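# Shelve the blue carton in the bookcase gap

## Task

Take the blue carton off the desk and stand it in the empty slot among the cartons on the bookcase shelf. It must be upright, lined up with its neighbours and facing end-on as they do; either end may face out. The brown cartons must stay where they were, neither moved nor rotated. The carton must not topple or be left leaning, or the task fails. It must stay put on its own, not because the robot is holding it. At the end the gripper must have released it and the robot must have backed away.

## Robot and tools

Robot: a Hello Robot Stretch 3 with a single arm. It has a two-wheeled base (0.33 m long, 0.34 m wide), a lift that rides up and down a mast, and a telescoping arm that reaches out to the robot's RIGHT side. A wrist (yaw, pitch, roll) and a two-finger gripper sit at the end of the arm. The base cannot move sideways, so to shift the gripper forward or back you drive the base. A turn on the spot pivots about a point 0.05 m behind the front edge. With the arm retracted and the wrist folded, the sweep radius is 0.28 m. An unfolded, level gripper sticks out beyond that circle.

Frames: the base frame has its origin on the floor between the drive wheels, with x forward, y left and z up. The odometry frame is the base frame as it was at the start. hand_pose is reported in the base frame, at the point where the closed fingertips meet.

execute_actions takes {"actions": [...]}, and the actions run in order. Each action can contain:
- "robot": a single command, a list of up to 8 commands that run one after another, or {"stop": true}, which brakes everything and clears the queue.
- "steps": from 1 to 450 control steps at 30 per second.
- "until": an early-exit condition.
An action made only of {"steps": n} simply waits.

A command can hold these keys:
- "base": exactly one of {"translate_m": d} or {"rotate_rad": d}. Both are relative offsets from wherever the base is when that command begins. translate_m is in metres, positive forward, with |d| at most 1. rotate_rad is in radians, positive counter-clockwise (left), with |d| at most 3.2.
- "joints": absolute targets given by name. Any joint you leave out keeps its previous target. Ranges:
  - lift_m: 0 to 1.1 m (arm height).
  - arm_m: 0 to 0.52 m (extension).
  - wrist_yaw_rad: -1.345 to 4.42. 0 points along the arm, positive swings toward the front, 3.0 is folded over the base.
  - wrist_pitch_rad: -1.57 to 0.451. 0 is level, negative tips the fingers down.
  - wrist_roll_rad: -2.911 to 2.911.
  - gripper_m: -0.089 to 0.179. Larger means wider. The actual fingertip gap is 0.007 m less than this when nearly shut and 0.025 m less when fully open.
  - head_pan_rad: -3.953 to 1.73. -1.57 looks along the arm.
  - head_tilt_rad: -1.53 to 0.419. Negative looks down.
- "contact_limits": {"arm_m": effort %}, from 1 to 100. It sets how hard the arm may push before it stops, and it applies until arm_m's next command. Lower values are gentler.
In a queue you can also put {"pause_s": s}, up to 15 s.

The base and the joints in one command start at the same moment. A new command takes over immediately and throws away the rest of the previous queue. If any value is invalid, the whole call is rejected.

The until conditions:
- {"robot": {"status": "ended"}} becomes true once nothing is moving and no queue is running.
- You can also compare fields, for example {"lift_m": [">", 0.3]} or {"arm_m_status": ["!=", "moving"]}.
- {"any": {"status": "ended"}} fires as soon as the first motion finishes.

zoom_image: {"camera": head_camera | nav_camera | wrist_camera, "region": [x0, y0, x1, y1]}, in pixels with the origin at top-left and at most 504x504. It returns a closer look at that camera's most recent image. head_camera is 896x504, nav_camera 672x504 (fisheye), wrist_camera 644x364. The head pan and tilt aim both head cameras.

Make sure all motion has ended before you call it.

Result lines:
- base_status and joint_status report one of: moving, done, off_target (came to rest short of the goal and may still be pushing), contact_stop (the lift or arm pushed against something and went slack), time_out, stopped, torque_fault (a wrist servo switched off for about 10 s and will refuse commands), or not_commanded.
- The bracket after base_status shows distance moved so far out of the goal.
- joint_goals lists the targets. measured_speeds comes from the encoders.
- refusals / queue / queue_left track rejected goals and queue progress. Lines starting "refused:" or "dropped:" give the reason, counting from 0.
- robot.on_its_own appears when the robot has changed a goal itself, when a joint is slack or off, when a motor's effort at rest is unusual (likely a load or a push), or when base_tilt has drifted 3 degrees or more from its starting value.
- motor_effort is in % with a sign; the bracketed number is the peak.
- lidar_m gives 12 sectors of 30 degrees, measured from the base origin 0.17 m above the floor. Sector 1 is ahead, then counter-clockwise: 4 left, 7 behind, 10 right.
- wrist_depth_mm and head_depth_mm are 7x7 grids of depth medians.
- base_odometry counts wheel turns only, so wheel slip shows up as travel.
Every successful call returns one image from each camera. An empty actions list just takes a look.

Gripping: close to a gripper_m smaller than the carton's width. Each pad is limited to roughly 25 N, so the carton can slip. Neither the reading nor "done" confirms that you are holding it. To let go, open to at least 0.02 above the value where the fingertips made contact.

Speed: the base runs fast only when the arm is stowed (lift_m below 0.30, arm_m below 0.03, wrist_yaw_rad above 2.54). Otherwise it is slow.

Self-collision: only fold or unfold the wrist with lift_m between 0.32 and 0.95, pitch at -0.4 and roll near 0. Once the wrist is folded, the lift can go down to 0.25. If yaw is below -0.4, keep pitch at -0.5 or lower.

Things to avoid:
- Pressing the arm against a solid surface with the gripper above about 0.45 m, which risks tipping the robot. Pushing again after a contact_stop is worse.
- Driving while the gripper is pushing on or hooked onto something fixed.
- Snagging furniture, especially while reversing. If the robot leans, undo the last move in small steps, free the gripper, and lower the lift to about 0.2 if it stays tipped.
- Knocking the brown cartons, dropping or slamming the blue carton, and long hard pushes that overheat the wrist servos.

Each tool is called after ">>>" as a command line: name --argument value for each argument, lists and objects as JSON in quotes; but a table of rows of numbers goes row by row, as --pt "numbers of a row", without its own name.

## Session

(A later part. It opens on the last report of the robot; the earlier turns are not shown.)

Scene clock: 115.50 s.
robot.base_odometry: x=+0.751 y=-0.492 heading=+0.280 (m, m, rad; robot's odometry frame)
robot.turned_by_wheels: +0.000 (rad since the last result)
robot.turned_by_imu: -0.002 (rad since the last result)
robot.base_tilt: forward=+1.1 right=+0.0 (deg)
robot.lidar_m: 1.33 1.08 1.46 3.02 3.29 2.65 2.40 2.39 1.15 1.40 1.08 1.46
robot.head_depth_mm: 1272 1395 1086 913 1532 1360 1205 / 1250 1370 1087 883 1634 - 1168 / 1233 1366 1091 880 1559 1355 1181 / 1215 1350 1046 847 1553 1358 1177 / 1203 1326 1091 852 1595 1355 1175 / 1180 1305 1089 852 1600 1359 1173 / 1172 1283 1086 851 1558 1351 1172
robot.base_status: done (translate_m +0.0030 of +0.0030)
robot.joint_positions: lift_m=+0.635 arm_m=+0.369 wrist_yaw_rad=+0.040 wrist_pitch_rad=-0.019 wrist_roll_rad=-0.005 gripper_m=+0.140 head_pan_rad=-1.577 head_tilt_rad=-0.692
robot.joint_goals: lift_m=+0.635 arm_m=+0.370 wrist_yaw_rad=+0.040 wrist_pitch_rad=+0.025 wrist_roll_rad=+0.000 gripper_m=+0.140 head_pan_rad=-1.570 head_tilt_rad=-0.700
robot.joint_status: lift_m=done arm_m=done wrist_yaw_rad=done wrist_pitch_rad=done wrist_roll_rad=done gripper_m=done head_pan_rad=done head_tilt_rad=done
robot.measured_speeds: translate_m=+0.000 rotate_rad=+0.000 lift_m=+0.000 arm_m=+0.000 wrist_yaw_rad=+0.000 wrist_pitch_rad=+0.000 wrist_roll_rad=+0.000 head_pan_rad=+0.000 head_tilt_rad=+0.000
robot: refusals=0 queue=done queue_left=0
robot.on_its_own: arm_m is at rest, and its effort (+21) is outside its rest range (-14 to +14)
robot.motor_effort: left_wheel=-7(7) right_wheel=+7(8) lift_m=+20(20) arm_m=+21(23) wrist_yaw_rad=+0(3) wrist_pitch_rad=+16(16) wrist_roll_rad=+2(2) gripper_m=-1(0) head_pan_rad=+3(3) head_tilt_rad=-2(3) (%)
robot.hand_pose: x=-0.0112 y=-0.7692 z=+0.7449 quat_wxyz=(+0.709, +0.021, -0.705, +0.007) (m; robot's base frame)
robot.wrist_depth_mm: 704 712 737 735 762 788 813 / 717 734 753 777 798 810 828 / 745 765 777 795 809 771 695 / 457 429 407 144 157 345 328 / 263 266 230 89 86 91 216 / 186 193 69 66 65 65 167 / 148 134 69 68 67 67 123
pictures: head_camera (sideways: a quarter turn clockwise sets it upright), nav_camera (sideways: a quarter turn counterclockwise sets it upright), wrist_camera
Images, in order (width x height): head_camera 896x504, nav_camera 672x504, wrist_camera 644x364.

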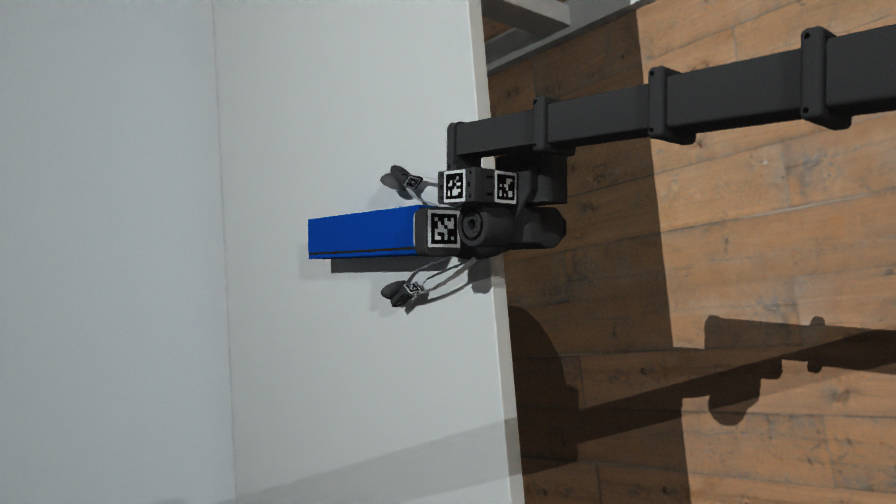

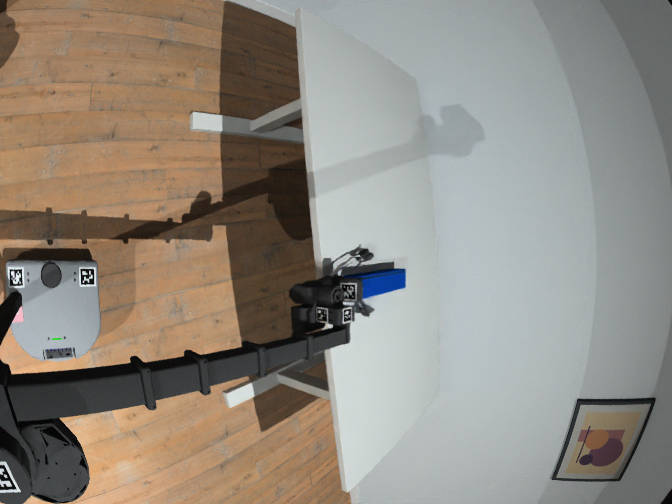

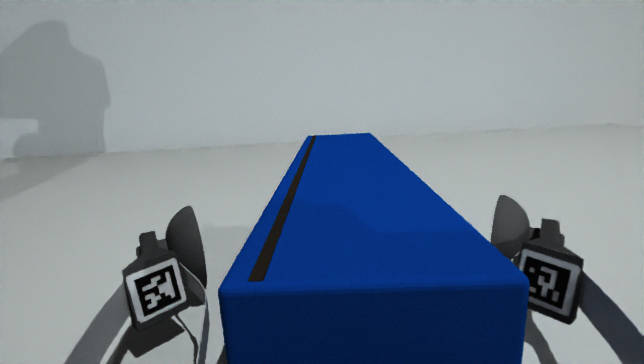

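>>> execute_actions --actions '[{"robot":[{"joints":{"arm_m":0.355}},{"joints":{"gripper_m":-0.02}},{"pause_s":0.5},{"joints":{"lift_m":0.68}}],"steps":450,"until":{"robot":{"status":"ended"}}}]'

Scene clock: 125.17 s.
robot.base_odometry: x=+0.751 y=-0.492 heading=+0.280 (m, m, rad; robot's odometry frame)
robot.turned_by_wheels: +0.000 (rad since the last result)
robot.turned_by_imu: -0.002 (rad since the last result)
robot.base_tilt: forward=+1.2 right=+0.0 (deg)
robot.lidar_m: 1.33 1.08 1.46 3.02 3.29 2.65 2.40 2.40 1.15 1.39 1.08 1.47
robot.head_depth_mm: 1272 1388 1093 913 1542 1385 - / 1248 1365 1088 909 - 1339 1156 / 1231 1357 1088 - 1545 1352 1174 / 1214 1349 1090 823 1589 1351 1173 / 1195 1323 1085 849 1599 1348 1174 / 1184 1313 1083 852 1591 1351 1173 / 1164 1281 1082 848 1552 1353 1177
robot.base_status: done (translate_m +0.0030 of +0.0030)
robot.joint_positions: lift_m=+0.680 arm_m=+0.355 wrist_yaw_rad=+0.040 wrist_pitch_rad=+0.000 wrist_roll_rad=-0.005 gripper_m=+0.053 head_pan_rad=-1.577 head_tilt_rad=-0.692
robot.joint_goals: lift_m=+0.680 arm_m=+0.355 wrist_yaw_rad=+0.040 wrist_pitch_rad=+0.025 wrist_roll_rad=+0.000 gripper_m=-0.020 head_pan_rad=-1.570 head_tilt_rad=-0.700
robot.joint_status: lift_m=done arm_m=done wrist_yaw_rad=done wrist_pitch_rad=done wrist_roll_rad=done gripper_m=off_target head_pan_rad=done head_tilt_rad=done
robot.measured_speeds: translate_m=+0.000 rotate_rad=+0.000 lift_m=+0.000 arm_m=+0.000 wrist_yaw_rad=+0.000 wrist_pitch_rad=+0.000 wrist_roll_rad=+0.000 head_pan_rad=+0.000 head_tilt_rad=+0.000
robot: refusals=0 queue=done queue_left=0
robot.motor_effort: left_wheel=-3(7) right_wheel=+2(7) lift_m=+26(26) arm_m=-4(22) wrist_yaw_rad=+0(0) wrist_pitch_rad=+9(16) wrist_roll_rad=+2(2) gripper_m=-100(100) head_pan_rad=+3(3) head_tilt_rad=-3(3) (%)
robot.hand_pose: x=-0.0112 y=-0.7563 z=+0.7944 quat_wxyz=(+0.709, +0.014, -0.705, +0.014) (m; robot's base frame)
robot.wrist_depth_mm: 713 724 742 760 778 793 827 / 733 750 770 781 805 829 846 / 752 761 783 820 840 850 878 / 751 707 665 632 587 569 529 / 416 407 414 109 104 374 337 / 289 283 85 84 83 - 250 / 220 215 195 85 84 198 196
pictures: head_camera (sideways: a quarter turn clockwise sets it upright), nav_camera (sideways: a quarter turn counterclockwise sets it upright), wrist_camera
Images, in order (width x height): head_camera 896x504, nav_camera 672x504, wrist_camera 644x364.

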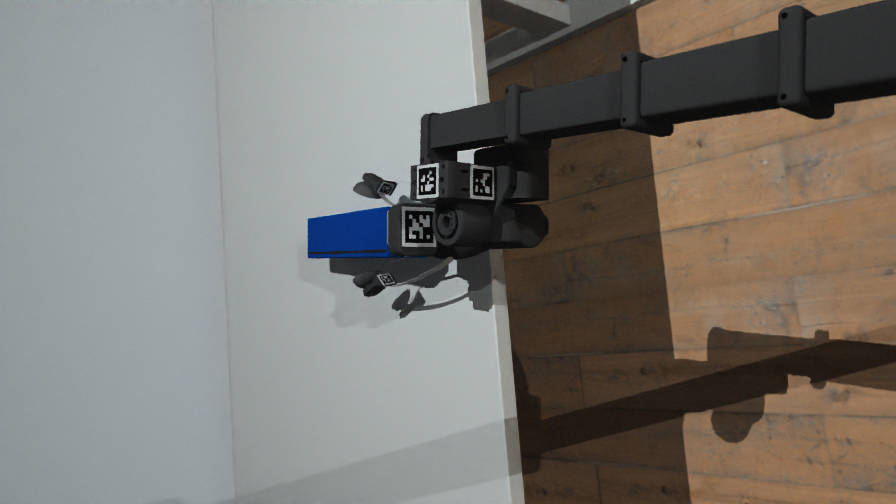

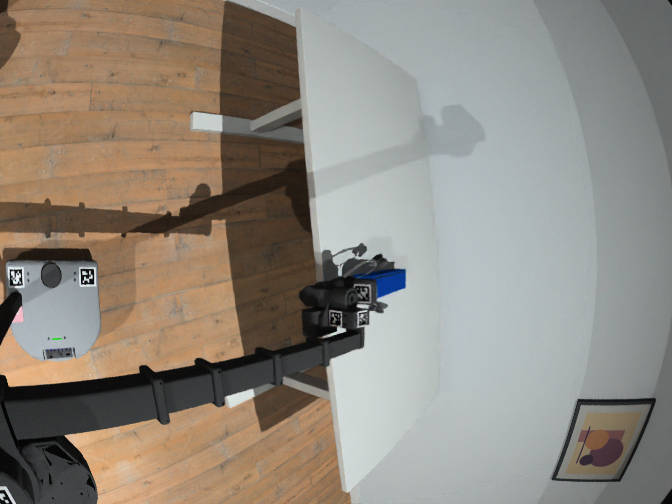

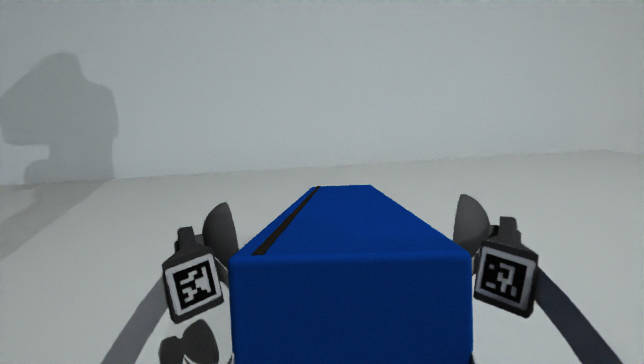

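>>> execute_actions --actions '[{"robot":[{"joints":{"lift_m":0.635}},{"joints":{"gripper_m":0.13}},{"joints":{"arm_m":0.32}},{"joints":{"gripper_m":0.06}}],"steps":450,"until":{"robot":{"status":"ended"}}}]'

Scene clock: 135.23 s.
robot.base_odometry: x=+0.751 y=-0.492 heading=+0.280 (m, m, rad; robot's odometry frame)
robot.turned_by_wheels: +0.000 (rad since the last result)
robot.turned_by_imu: -0.003 (rad since the last result)
robot.base_tilt: forward=+1.1 right=+0.0 (deg)
robot.lidar_m: 1.33 1.08 1.46 3.04 3.29 2.66 2.40 2.39 1.15 1.40 1.08 1.46
robot.head_depth_mm: 1275 1390 1096 911 1540 1361 1200 / 1253 1372 1089 879 1638 - 1182 / 1234 1358 1090 880 1494 1351 1173 / 1218 1350 1048 817 1551 1353 1178 / 1193 1329 1084 851 1594 1350 1179 / 1179 1305 1085 850 1595 1361 1172 / 1171 1286 1083 847 1541 1353 1177
robot.base_status: done (translate_m +0.0030 of +0.0030)
robot.joint_positions: lift_m=+0.635 arm_m=+0.320 wrist_yaw_rad=+0.040 wrist_pitch_rad=+0.001 wrist_roll_rad=-0.005 gripper_m=+0.080 head_pan_rad=-1.577 head_tilt_rad=-0.692
robot.joint_goals: lift_m=+0.635 arm_m=+0.320 wrist_yaw_rad=+0.040 wrist_pitch_rad=+0.025 wrist_roll_rad=+0.000 gripper_m=+0.060 head_pan_rad=-1.570 head_tilt_rad=-0.700
robot.joint_status: lift_m=done arm_m=done wrist_yaw_rad=done wrist_pitch_rad=done wrist_roll_rad=done gripper_m=off_target head_pan_rad=done head_tilt_rad=done
robot.measured_speeds: translate_m=+0.000 rotate_rad=+0.000 lift_m=+0.000 arm_m=+0.000 wrist_yaw_rad=+0.000 wrist_pitch_rad=+0.000 wrist_roll_rad=+0.000 head_pan_rad=+0.000 head_tilt_rad=+0.000
robot: refusals=0 queue=done queue_left=0
robot.motor_effort: left_wheel=-3(3) right_wheel=+2(2) lift_m=+20(24) arm_m=-4(5) wrist_yaw_rad=+0(0) wrist_pitch_rad=+8(9) wrist_roll_rad=+2(2) gripper_m=-100(100) head_pan_rad=+2(3) head_tilt_rad=-3(3) (%)
robot.hand_pose: x=-0.0112 y=-0.7213 z=+0.7501 quat_wxyz=(+0.709, +0.014, -0.705, +0.014) (m; robot's base frame)
robot.wrist_depth_mm: 744 766 774 790 818 835 860 / 772 783 787 831 840 863 878 / 793 804 815 834 858 889 914 / 512 483 452 165 349 380 360 / 285 273 247 113 112 245 231 / 196 193 142 116 115 181 168 / 149 147 141 121 120 135 133
pictures: head_camera (sideways: a quarter turn clockwise sets it upright), nav_camera (sideways: a quarter turn counterclockwise sets it upright), wrist_camera
Images, in order (width x height): head_camera 896x504, nav_camera 672x504, wrist_camera 644x364.

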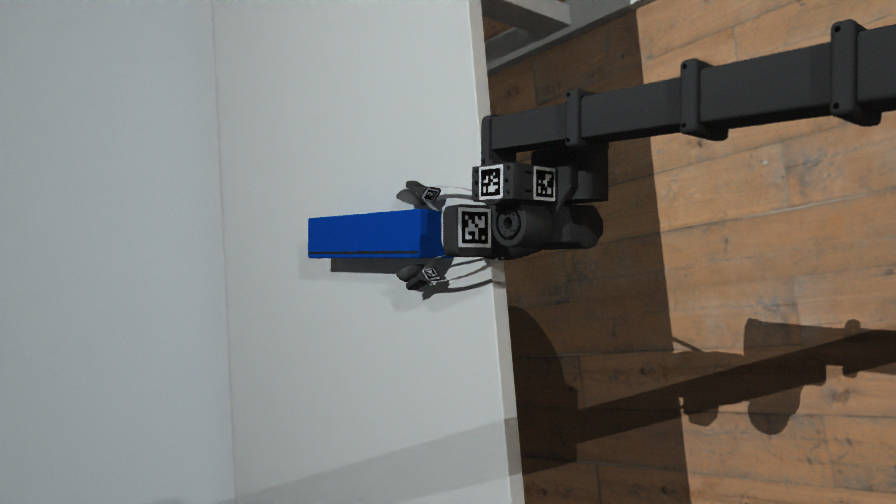

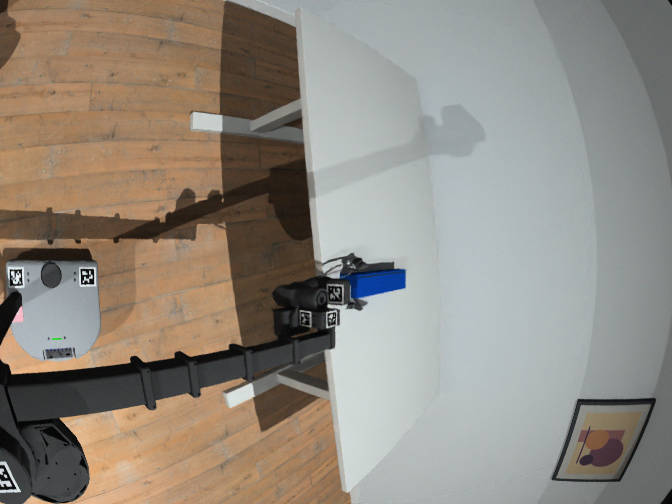

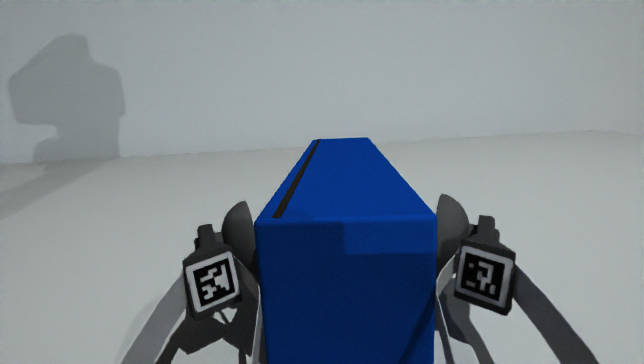

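>>> execute_actions --actions '[{"robot":[{"joints":{"gripper_m":0.03}},{"pause_s":0.5},{"joints":{"lift_m":0.66}}],"steps":450,"until":{"robot":{"status":"ended"}}}]'

Scene clock: 144.73 s.
robot.base_odometry: x=+0.751 y=-0.492 heading=+0.280 (m, m, rad; robot's odometry frame)
robot.turned_by_wheels: +0.000 (rad since the last result)
robot.turned_by_imu: -0.001 (rad since the last result)
robot.base_tilt: forward=+1.1 right=+0.0 (deg)
robot.lidar_m: 1.33 1.07 1.46 3.04 3.30 2.66 2.40 2.39 1.15 1.40 1.08 1.46
robot.head_depth_mm: 1274 1384 1091 914 1537 1364 1213 / 1257 1367 1094 883 1615 1323 1165 / 1233 1357 1086 881 1517 1356 1175 / 1216 1346 1046 808 1555 1350 1174 / 1196 1330 1085 852 1593 1342 1172 / 1184 1305 1086 851 1598 1351 1173 / 1168 1283 1086 852 1551 1350 1173
robot.base_status: done (translate_m +0.0030 of +0.0030)
robot.joint_positions: lift_m=+0.660 arm_m=+0.320 wrist_yaw_rad=+0.040 wrist_pitch_rad=+0.001 wrist_roll_rad=-0.005 gripper_m=+0.031 head_pan_rad=-1.577 head_tilt_rad=-0.692
robot.joint_goals: lift_m=+0.660 arm_m=+0.320 wrist_yaw_rad=+0.040 wrist_pitch_rad=+0.025 wrist_roll_rad=+0.000 gripper_m=+0.030 head_pan_rad=-1.570 head_tilt_rad=-0.700
robot.joint_status: lift_m=done arm_m=done wrist_yaw_rad=done wrist_pitch_rad=done wrist_roll_rad=done gripper_m=off_target head_pan_rad=done head_tilt_rad=done
robot.measured_speeds: translate_m=+0.000 rotate_rad=+0.000 lift_m=+0.000 arm_m=+0.000 wrist_yaw_rad=+0.000 wrist_pitch_rad=+0.000 wrist_roll_rad=+0.000 head_pan_rad=+0.000 head_tilt_rad=+0.000
robot: refusals=0 queue=done queue_left=0
robot.motor_effort: left_wheel=-3(3) right_wheel=+2(2) lift_m=+26(28) arm_m=-4(4) wrist_yaw_rad=-1(0) wrist_pitch_rad=+8(8) wrist_roll_rad=+2(2) gripper_m=-83(100) head_pan_rad=+3(2) head_tilt_rad=-2(2) (%)
robot.hand_pose: x=-0.0112 y=-0.7213 z=+0.7748 quat_wxyz=(+0.709, +0.014, -0.705, +0.014) (m; robot's base frame)
robot.wrist_depth_mm: 747 758 778 801 821 838 859 / 770 782 805 825 838 868 879 / 795 806 823 856 863 876 908 / 652 615 573 205 501 482 456 / 359 346 326 115 114 318 290 / 247 244 209 117 116 - 213 / 189 186 181 119 118 171 168
pictures: head_camera (sideways: a quarter turn clockwise sets it upright), nav_camera (sideways: a quarter turn counterclockwise sets it upright), wrist_camera
Images, in order (width x height): head_camera 896x504, nav_camera 672x504, wrist_camera 644x364.

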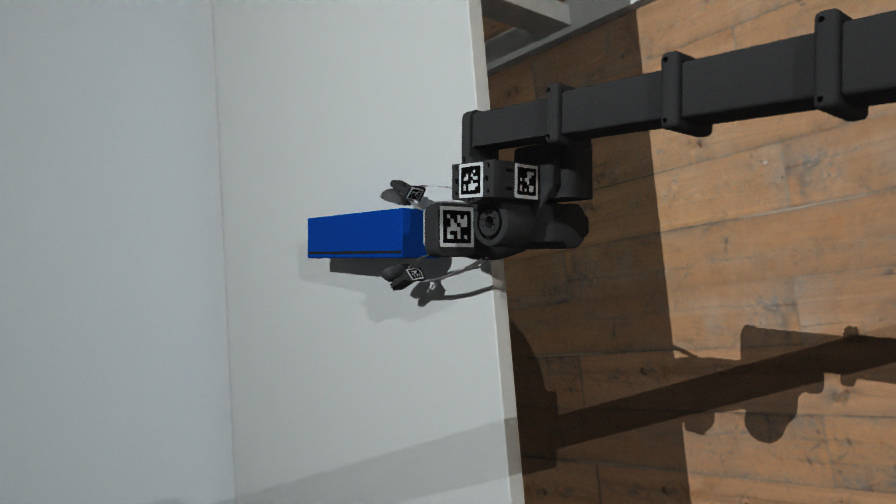

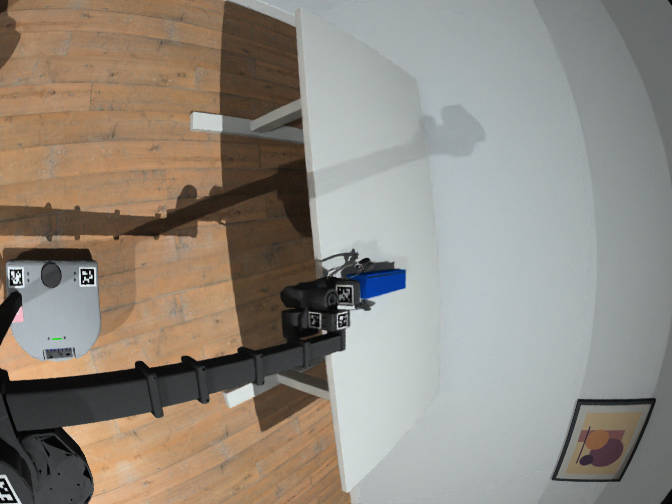

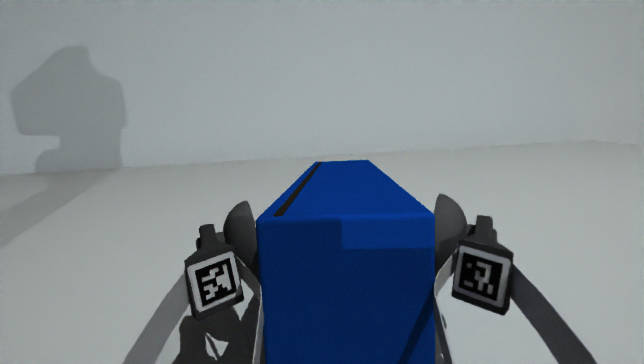

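>>> execute_actions --actions '[{"robot":[{"joints":{"lift_m":0.635}},{"joints":{"gripper_m":0.14}},{"joints":{"lift_m":0.9}},{"joints":{"wrist_pitch_rad":-0.8,"arm_m":0.47}}],"steps":450,"until":{"robot":{"status":"ended"}}}]'

Scene clock: 163.40 s.
robot.base_odometry: x=+0.751 y=-0.492 heading=+0.280 (m, m, rad; robot's odometry frame)
robot.turned_by_wheels: +0.000 (rad since the last result)
robot.turned_by_imu: -0.004 (rad since the last result)
robot.base_tilt: forward=+1.1 right=+0.0 (deg)
robot.lidar_m: 1.33 1.07 1.46 3.03 3.29 2.65 2.40 2.39 1.15 1.39 1.08 1.47
robot.head_depth_mm: 1276 1397 - - 1542 1358 1180 / 1252 - 1089 882 1589 1356 1179 / 1233 - 1048 881 1593 1349 1178 / 1213 1332 975 827 1596 1350 1174 / 1201 1324 1086 851 1592 1351 1172 / 1186 1307 1086 851 1585 1351 1173 / 1162 1284 1086 850 1547 1349 1169
robot.base_status: done (translate_m +0.0030 of +0.0030)
robot.joint_positions: lift_m=+0.900 arm_m=+0.470 wrist_yaw_rad=+0.040 wrist_pitch_rad=-0.810 wrist_roll_rad=-0.004 gripper_m=+0.140 head_pan_rad=-1.577 head_tilt_rad=-0.692
robot.joint_goals: lift_m=+0.900 arm_m=+0.470 wrist_yaw_rad=+0.040 wrist_pitch_rad=-0.800 wrist_roll_rad=+0.000 gripper_m=+0.140 head_pan_rad=-1.570 head_tilt_rad=-0.700
robot.joint_status: lift_m=done arm_m=done wrist_yaw_rad=done wrist_pitch_rad=done wrist_roll_rad=done gripper_m=done head_pan_rad=done head_tilt_rad=done
robot.measured_speeds: translate_m=+0.000 rotate_rad=+0.000 lift_m=+0.000 arm_m=+0.000 wrist_yaw_rad=+0.000 wrist_pitch_rad=+0.000 wrist_roll_rad=+0.000 head_pan_rad=+0.000 head_tilt_rad=+0.000
robot: refusals=0 queue=done queue_left=0
robot.motor_effort: left_wheel=-3(3) right_wheel=+2(2) lift_m=+25(30) arm_m=+5(6) wrist_yaw_rad=+0(0) wrist_pitch_rad=+3(8) wrist_roll_rad=+2(2) gripper_m=+0(97) head_pan_rad=+2(2) head_tilt_rad=-2(2) (%)
robot.hand_pose: x=-0.0152 y=-0.7738 z=+0.8364 quat_wxyz=(+0.657, +0.292, -0.642, -0.265) (m; robot's base frame)
robot.wrist_depth_mm: 471 459 448 435 428 410 404 / 416 408 396 388 380 370 364 / 371 364 357 280 342 335 328 / 337 330 323 254 309 307 300 / 307 304 295 231 285 287 277 / 281 284 273 214 262 261 259 / 262 255 254 198 242 243 237
pictures: head_camera (sideways: a quarter turn clockwise sets it upright), nav_camera (sideways: a quarter turn counterclockwise sets it upright), wrist_camera
Images, in order (width x height): head_camera 896x504, nav_camera 672x504, wrist_camera 644x364.

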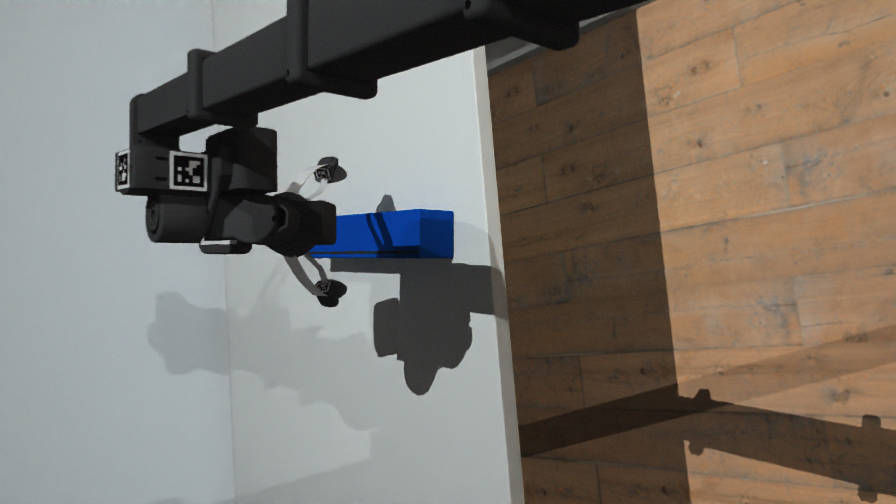

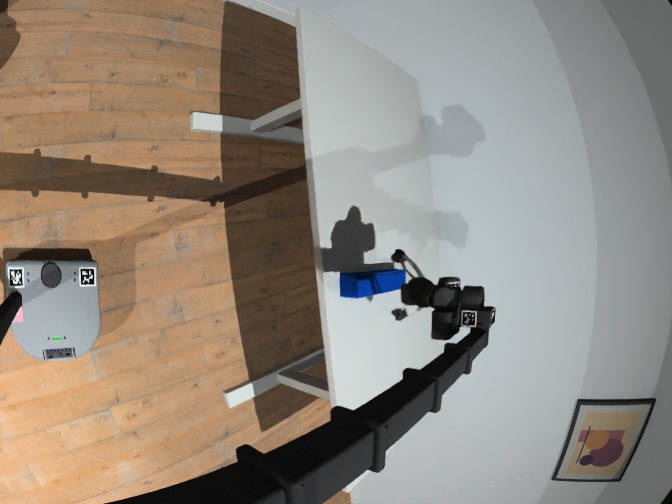

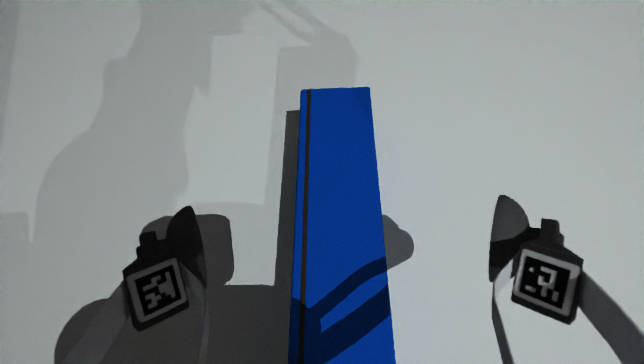

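>>> execute_actions --actions '[{"robot":[{"joints":{"arm_m":0.497,"lift_m":0.87}},{"joints":{"lift_m":0.817}},{"joints":{"gripper_m":0.03}},{"pause_s":0.5},{"joints":{"lift_m":0.85}}],"steps":450,"until":{"robot":{"status":"ended"}}}]'

Scene clock: 176.60 s.
robot.base_odometry: x=+0.751 y=-0.492 heading=+0.280 (m, m, rad; robot's odometry frame)
robot.turned_by_wheels: +0.000 (rad since the last result)
robot.turned_by_imu: -0.002 (rad since the last result)
robot.base_tilt: forward=+1.2 right=+0.1 (deg)
robot.lidar_m: 1.33 1.07 1.46 3.02 3.28 2.65 2.40 2.39 1.15 1.39 1.08 1.46
robot.head_depth_mm: 1269 1384 1140 - - 1330 1180 / 1249 1373 - 867 1595 1356 1178 / 1234 1342 1027 853 1600 1356 1177 / 1220 1338 1025 826 1603 1348 1175 / 1197 1323 1084 850 1590 1349 1174 / 1186 1310 1086 849 1588 1354 1172 / 1161 1284 1085 849 1558 1347 1175
robot.base_status: done (translate_m +0.0030 of +0.0030)
robot.joint_positions: lift_m=+0.850 arm_m=+0.497 wrist_yaw_rad=+0.040 wrist_pitch_rad=-0.814 wrist_roll_rad=-0.004 gripper_m=+0.031 head_pan_rad=-1.577 head_tilt_rad=-0.692
robot.joint_goals: lift_m=+0.850 arm_m=+0.497 wrist_yaw_rad=+0.040 wrist_pitch_rad=-0.800 wrist_roll_rad=+0.000 gripper_m=+0.030 head_pan_rad=-1.570 head_tilt_rad=-0.700
robot.joint_status: lift_m=done arm_m=done wrist_yaw_rad=done wrist_pitch_rad=done wrist_roll_rad=done gripper_m=off_target head_pan_rad=done head_tilt_rad=done
robot.measured_speeds: translate_m=+0.000 rotate_rad=+0.000 lift_m=+0.000 arm_m=+0.000 wrist_yaw_rad=+0.000 wrist_pitch_rad=+0.000 wrist_roll_rad=+0.000 head_pan_rad=+0.000 head_tilt_rad=+0.000
robot: refusals=0 queue=done queue_left=0
robot.motor_effort: left_wheel=-3(3) right_wheel=+2(2) lift_m=+26(26) arm_m=+5(6) wrist_yaw_rad=+0(0) wrist_pitch_rad=+5(5) wrist_roll_rad=+2(2) gripper_m=-53(100) head_pan_rad=+3(2) head_tilt_rad=-3(3) (%)
robot.hand_pose: x=-0.0152 y=-0.8000 z=+0.7857 quat_wxyz=(+0.656, +0.294, -0.642, -0.266) (m; robot's base frame)
robot.wrist_depth_mm: 381 372 361 196 335 335 327 / 336 328 320 178 299 300 292 / 302 296 288 163 266 273 266 / 272 268 262 151 243 248 244 / 250 244 244 140 139 229 225 / 229 226 - 131 131 213 209 / 212 210 205 123 123 197 195
pictures: head_camera (sideways: a quarter turn clockwise sets it upright), nav_camera (sideways: a quarter turn counterclockwise sets it upright), wrist_camera
Images, in order (width x height): head_camera 896x504, nav_camera 672x504, wrist_camera 644x364.

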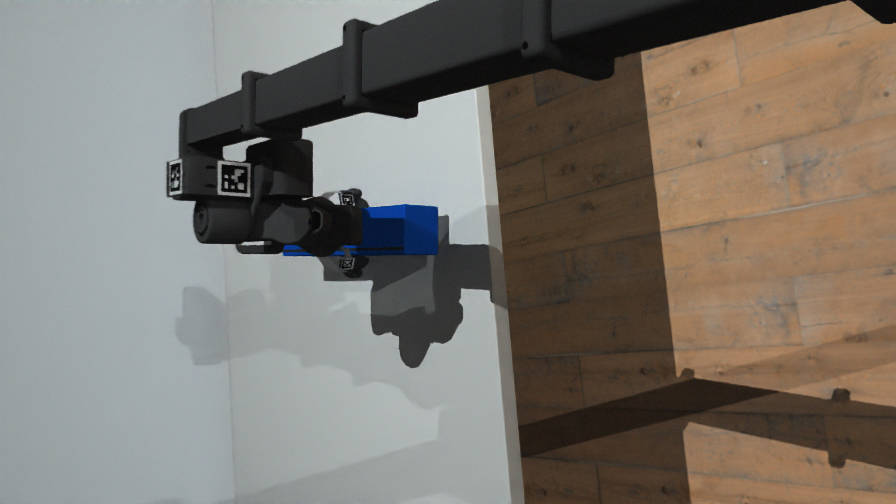

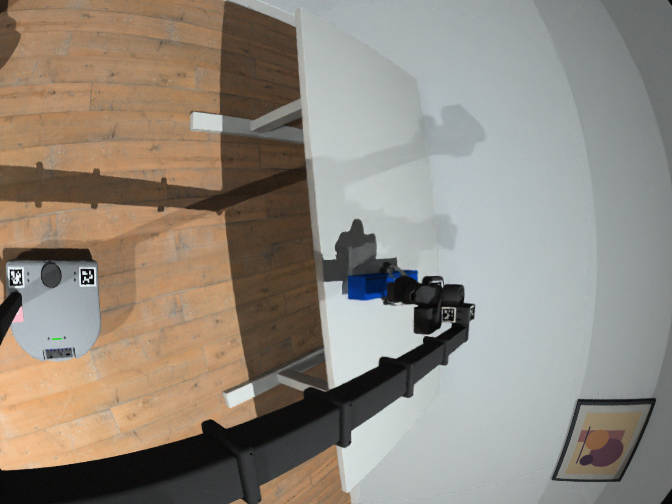

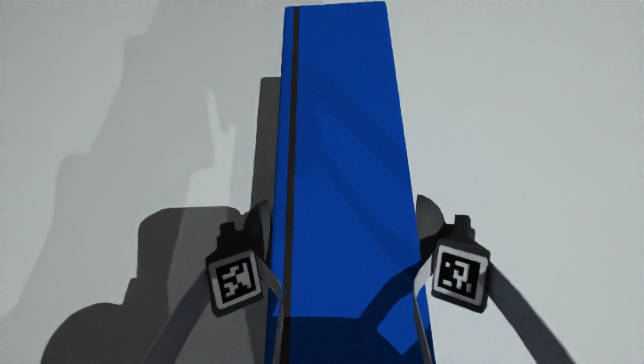

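>>> execute_actions --actions '[{"robot":[{"joints":{"arm_m":0.0,"lift_m":0.87,"wrist_yaw_rad":0.0}},{"base":{"rotate_rad":1.885}},{"base":{"translate_m":1.0},"joints":{"lift_m":0.6,"head_tilt_rad":-0.85}},{"base":{"translate_m":1.0}},{"base":{"translate_m":0.38}},{"base":{"rotate_rad":1.37}}],"steps":450,"until":{"robot":{"status":"ended"}}},{"steps":450,"until":{"robot":{"status":"ended"}}},{"steps":450,"until":{"robot":{"status":"ended"}}}]'

Scene clock: 236.47 s.
robot.base_odometry: x=-0.582 y=+1.480 heading=-2.748 (m, m, rad; robot's odometry frame)
robot.turned_by_wheels: +3.255 (rad since the last result)
robot.turned_by_imu: +3.320 (rad since the last result)
robot.base_tilt: forward=+1.2 right=+0.0 (deg)
robot.lidar_m: 2.01 2.07 2.82 3.27 2.24 1.44 1.74 1.45 0.83 0.93 0.72 1.41
robot.head_depth_mm: 638 968 1065 1040 1362 1263 1145 / 638 966 1062 995 1359 1276 - / 639 961 1057 1023 1364 1275 - / 637 957 1056 983 1348 1225 1126 / 636 950 1060 1005 1357 1265 1124 / 632 946 1056 1011 1364 1265 1129 / 632 904 897 1410 1438 1258 1128
robot.base_status: done (rotate_rad +1.3699 of +1.3700)
robot.joint_positions: lift_m=+0.600 arm_m=+0.002 wrist_yaw_rad=+0.002 wrist_pitch_rad=-0.814 wrist_roll_rad=-0.004 gripper_m=+0.031 head_pan_rad=-1.577 head_tilt_rad=-0.839
robot.joint_goals: lift_m=+0.600 arm_m=+0.000 wrist_yaw_rad=+0.000 wrist_pitch_rad=-0.800 wrist_roll_rad=+0.000 gripper_m=+0.030 head_pan_rad=-1.570 head_tilt_rad=-0.850
robot.joint_status: lift_m=done arm_m=done wrist_yaw_rad=done wrist_pitch_rad=done wrist_roll_rad=done gripper_m=off_target head_pan_rad=done head_tilt_rad=done
robot.measured_speeds: translate_m=+0.000 rotate_rad=+0.000 lift_m=+0.000 arm_m=+0.000 wrist_yaw_rad=+0.000 wrist_pitch_rad=+0.000 wrist_roll_rad=+0.000 head_pan_rad=+0.000 head_tilt_rad=+0.000
robot: refusals=0 queue=done queue_left=0
robot.motor_effort: left_wheel=-4(11) right_wheel=+2(7) lift_m=+20(26) arm_m=-4(6) wrist_yaw_rad=-2(3) wrist_pitch_rad=+5(5) wrist_roll_rad=+2(2) gripper_m=-53(53) head_pan_rad=+3(2) head_tilt_rad=-3(13) (%)
robot.hand_pose: x=-0.0213 y=-0.3048 z=+0.5359 quat_wxyz=(+0.651, +0.281, -0.647, -0.279) (m; robot's base frame)
robot.wrist_depth_mm: 806 584 755 195 765 767 569 / 950 619 839 177 800 798 676 / 944 881 781 163 733 743 825 / 853 834 808 151 769 778 768 / 779 767 768 140 139 711 705 / 720 707 - 132 131 665 648 / 661 661 640 123 123 615 613
pictures: head_camera (sideways: a quarter turn clockwise sets it upright), nav_camera (sideways: a quarter turn counterclockwise sets it upright), wrist_camera
Images, in order (width x height): head_camera 896x504, nav_camera 672x504, wrist_camera 644x364.

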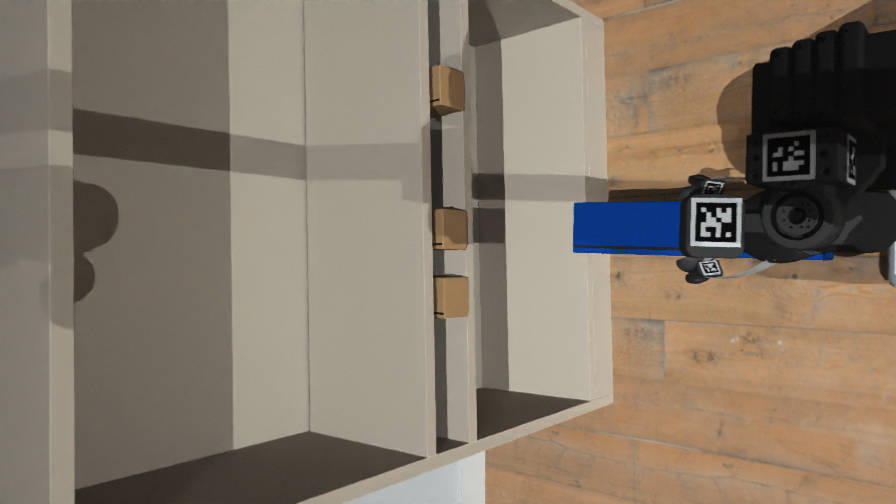

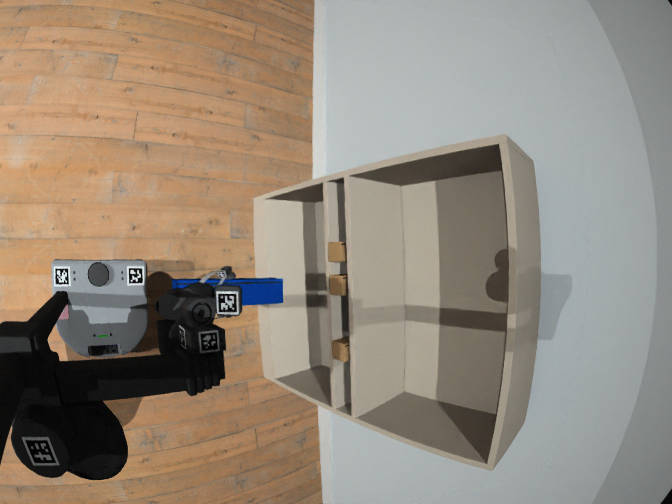

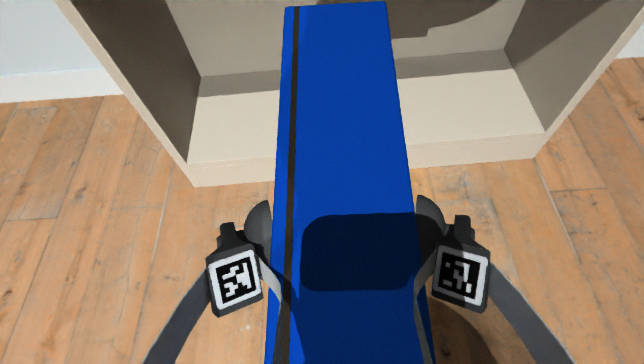

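>>> zoom_image --camera "head_camera" --region '[400,40,640,340]'

Region (400, 40, 640, 340) of head_camera's 896x504 image, scaled by 1.680, with more detail than that image has; it fills the left 403 columns of this view, and the rest is white.

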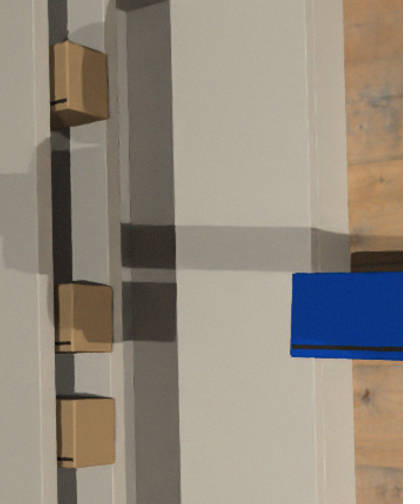

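>>> execute_actions --actions '[{"robot":[{"base":{"rotate_rad":0.04}},{"base":{"translate_m":-0.125},"joints":{"arm_m":0.2}}],"steps":450,"until":{"robot":{"status":"ended"}}}]'

>>> zoom_image --camera "head_camera" --region '[400,100,700,400]'

Scene clock: 265.57 s.
robot.base_odometry: x=-0.468 y=+1.533 heading=-2.708 (m, m, rad; robot's odometry frame)
robot.turned_by_wheels: +0.040 (rad since the last result)
robot.turned_by_imu: +0.039 (rad since the last result)
robot.base_tilt: forward=+1.2 right=+0.0 (deg)
robot.lidar_m: 2.13 2.24 3.08 3.29 1.69 1.33 1.61 1.39 0.76 0.93 0.78 1.46
robot.head_depth_mm: 638 952 1045 1015 1386 1267 1146 / 637 955 1060 1021 1369 - - / 635 954 1056 983 - 1266 1132 / 637 954 1059 960 1334 1262 1129 / 634 954 1057 980 1357 1262 1126 / 633 956 1057 1016 1357 1262 1128 / 631 961 1057 1022 1356 1259 1123
robot.base_status: done (translate_m -0.1250 of -0.1250)
robot.joint_positions: lift_m=+0.600 arm_m=+0.200 wrist_yaw_rad=+0.001 wrist_pitch_rad=-0.815 wrist_roll_rad=-0.004 gripper_m=+0.031 head_pan_rad=-1.577 head_tilt_rad=-0.839
robot.joint_goals: lift_m=+0.600 arm_m=+0.200 wrist_yaw_rad=+0.000 wrist_pitch_rad=-0.800 wrist_roll_rad=+0.000 gripper_m=+0.030 head_pan_rad=-1.570 head_tilt_rad=-0.850
robot.joint_status: lift_m=done arm_m=done wrist_yaw_rad=done wrist_pitch_rad=done wrist_roll_rad=done gripper_m=off_target head_pan_rad=done head_tilt_rad=done
robot.measured_speeds: translate_m=+0.000 rotate_rad=+0.000 lift_m=+0.000 arm_m=+0.000 wrist_yaw_rad=+0.000 wrist_pitch_rad=+0.000 wrist_roll_rad=+0.000 head_pan_rad=+0.000 head_tilt_rad=+0.000
robot: refusals=0 queue=done queue_left=0
robot.motor_effort: left_wheel=-4(11) right_wheel=+2(5) lift_m=+20(20) arm_m=+5(6) wrist_yaw_rad=-2(2) wrist_pitch_rad=+5(5) wrist_roll_rad=+2(2) gripper_m=-52(52) head_pan_rad=+3(2) head_tilt_rad=-3(3) (%)
robot.hand_pose: x=-0.0214 y=-0.5030 z=+0.5359 quat_wxyz=(+0.651, +0.281, -0.647, -0.279) (m; robot's base frame)
robot.wrist_depth_mm: 260 277 262 195 280 261 307 / 311 303 291 177 299 303 390 / 498 714 746 164 720 691 448 / 515 688 704 151 649 647 532 / 769 652 668 141 139 636 705 / 715 709 - 131 131 668 654 / 659 658 636 123 124 622 614
pictures: head_camera (sideways: a quarter turn clockwise sets it upright), nav_camera (sideways: a quarter turn counterclockwise sets it upright), wrist_camera
Images, in order (width x height): head_camera 896x504, nav_camera 672x504, wrist_camera 644x364.

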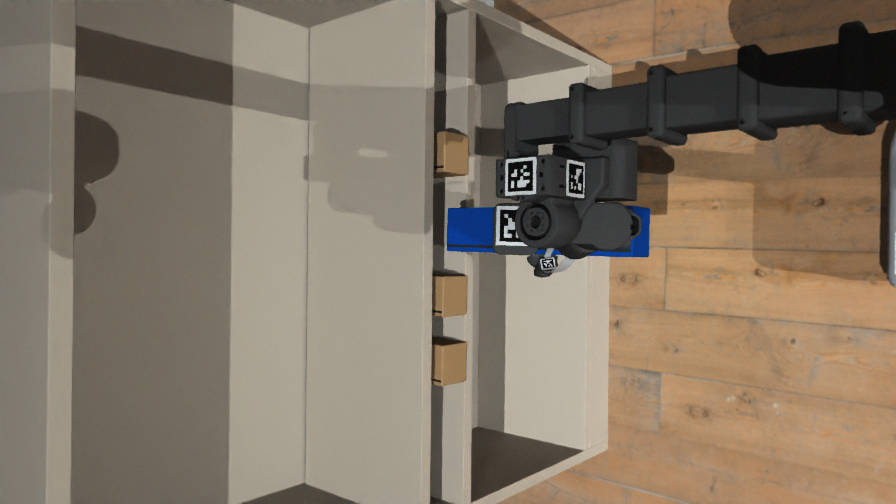

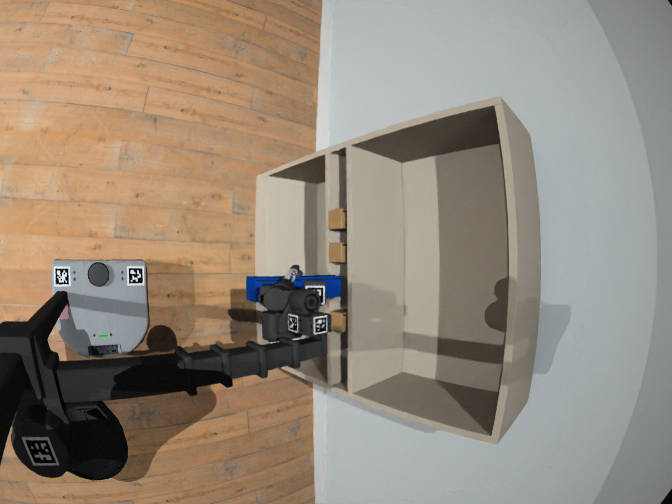

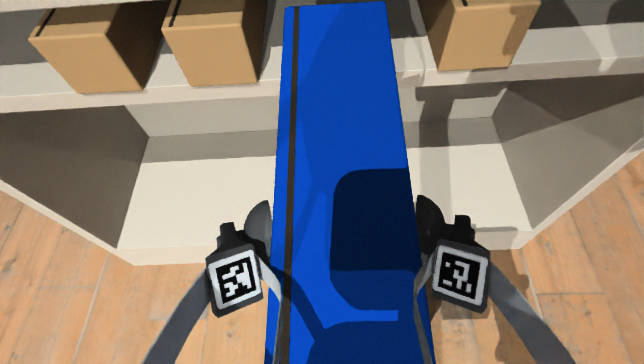

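Region (400, 100, 700, 400) of head_camera's 896x504 image, scaled by 1.680, with more detail than that image has.

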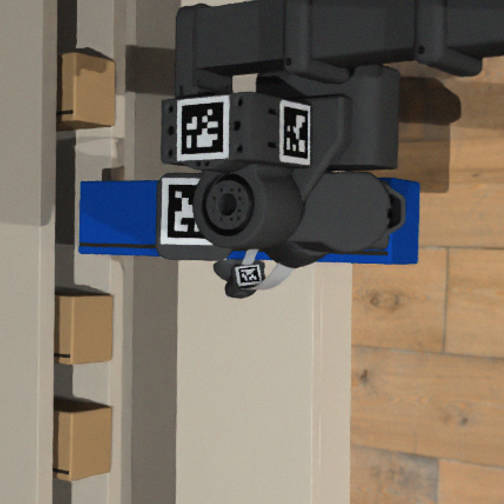

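>>> execute_actions --actions '[{"robot":[{"base":{"translate_m":-0.008},"joints":{"lift_m":0.567,"arm_m":0.225}}],"steps":450,"until":{"robot":{"status":"ended"}}}]'

>>> zoom_image --camera "head_camera" --region '[400,120,600,340]'

>>> zoom_image --camera "wrist_camera" --region '[140,0,560,150]'

Scene clock: 291.33 s.
robot.base_odometry: x=-0.461 y=+1.536 heading=-2.708 (m, m, rad; robot's odometry frame)
robot.turned_by_wheels: +0.000 (rad since the last result)
robot.turned_by_imu: -0.001 (rad since the last result)
robot.base_tilt: forward=+1.1 right=+0.0 (deg)
robot.lidar_m: 2.14 2.25 3.09 3.27 1.69 1.32 1.61 1.38 0.76 0.93 0.78 1.46
robot.head_depth_mm: 639 954 1050 1017 1392 1265 1149 / 639 954 1060 1018 1363 - - / 637 955 1062 980 - 1266 1132 / 635 956 1064 979 1327 1263 1128 / 634 959 1059 980 1363 1263 1125 / 632 959 1056 1018 1357 1261 1126 / 630 955 1057 1017 1356 1257 1123
robot.base_status: done (translate_m -0.0080 of -0.0080)
robot.joint_positions: lift_m=+0.567 arm_m=+0.225 wrist_yaw_rad=+0.001 wrist_pitch_rad=-0.815 wrist_roll_rad=-0.004 gripper_m=+0.031 head_pan_rad=-1.577 head_tilt_rad=-0.839
robot.joint_goals: lift_m=+0.567 arm_m=+0.225 wrist_yaw_rad=+0.000 wrist_pitch_rad=-0.800 wrist_roll_rad=+0.000 gripper_m=+0.030 head_pan_rad=-1.570 head_tilt_rad=-0.850
robot.joint_status: lift_m=done arm_m=done wrist_yaw_rad=done wrist_pitch_rad=done wrist_roll_rad=done gripper_m=off_target head_pan_rad=done head_tilt_rad=done
robot.measured_speeds: translate_m=+0.000 rotate_rad=+0.000 lift_m=+0.000 arm_m=+0.000 wrist_yaw_rad=+0.000 wrist_pitch_rad=+0.000 wrist_roll_rad=+0.000 head_pan_rad=+0.000 head_tilt_rad=+0.000
robot: refusals=0 queue=done queue_left=0
robot.motor_effort: left_wheel=-4(10) right_wheel=+2(3) lift_m=+20(22) arm_m=+5(5) wrist_yaw_rad=-1(2) wrist_pitch_rad=+5(5) wrist_roll_rad=+2(2) gripper_m=-52(52) head_pan_rad=+3(2) head_tilt_rad=-3(3) (%)
robot.hand_pose: x=-0.0214 y=-0.5279 z=+0.5029 quat_wxyz=(+0.651, +0.281, -0.647, -0.280) (m; robot's base frame)
robot.wrist_depth_mm: 231 227 246 194 253 227 259 / 253 269 265 177 260 581 398 / 522 692 699 163 677 672 442 / 517 657 660 151 615 620 470 / 580 618 618 140 139 598 661 / 681 660 - 131 131 637 619 / 629 628 607 123 124 588 587
pictures: head_camera (sideways: a quarter turn clockwise sets it upright), nav_camera (sideways: a quarter turn counterclockwise sets it upright), wrist_camera
Images, in order (width x height): head_camera 896x504, nav_camera 672x504, wrist_camera 644x364.

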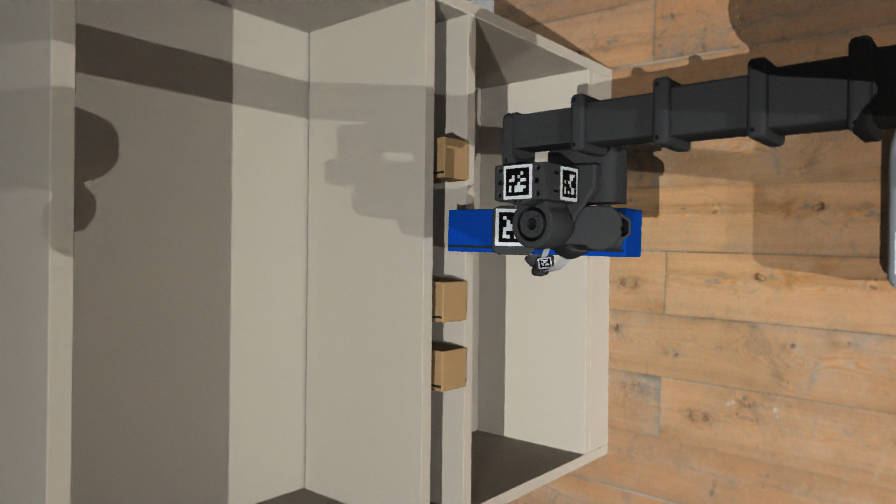

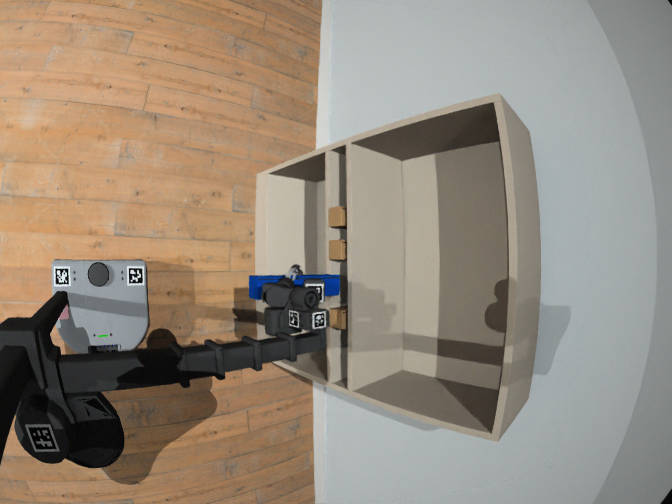

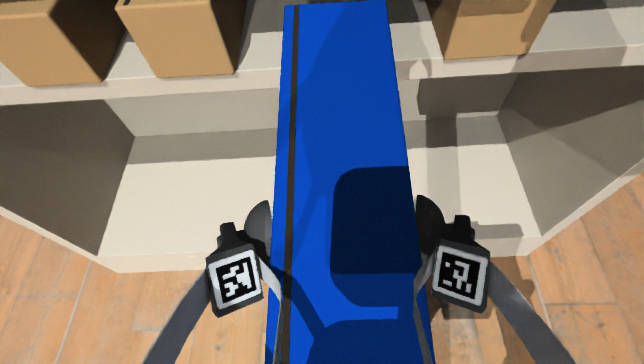

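Region (400, 120, 600, 340) of head_camera's 896x504 image, scaled by 2.291, with more detail than that image has; it fills the left 458 columns of this view, and the rest is white.

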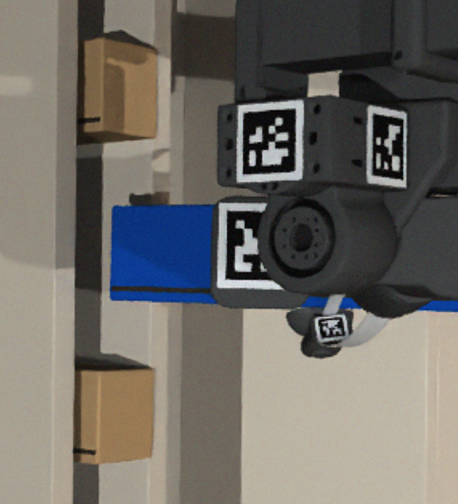

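Region (140, 0, 560, 150) of wrist_camera's 644x364 image, scaled by 1.200; it fills the top 180 rows of this view, and the rest is white.

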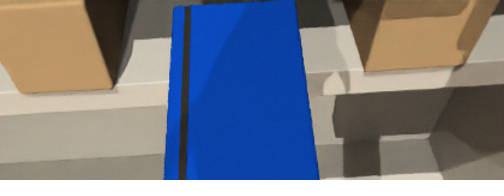

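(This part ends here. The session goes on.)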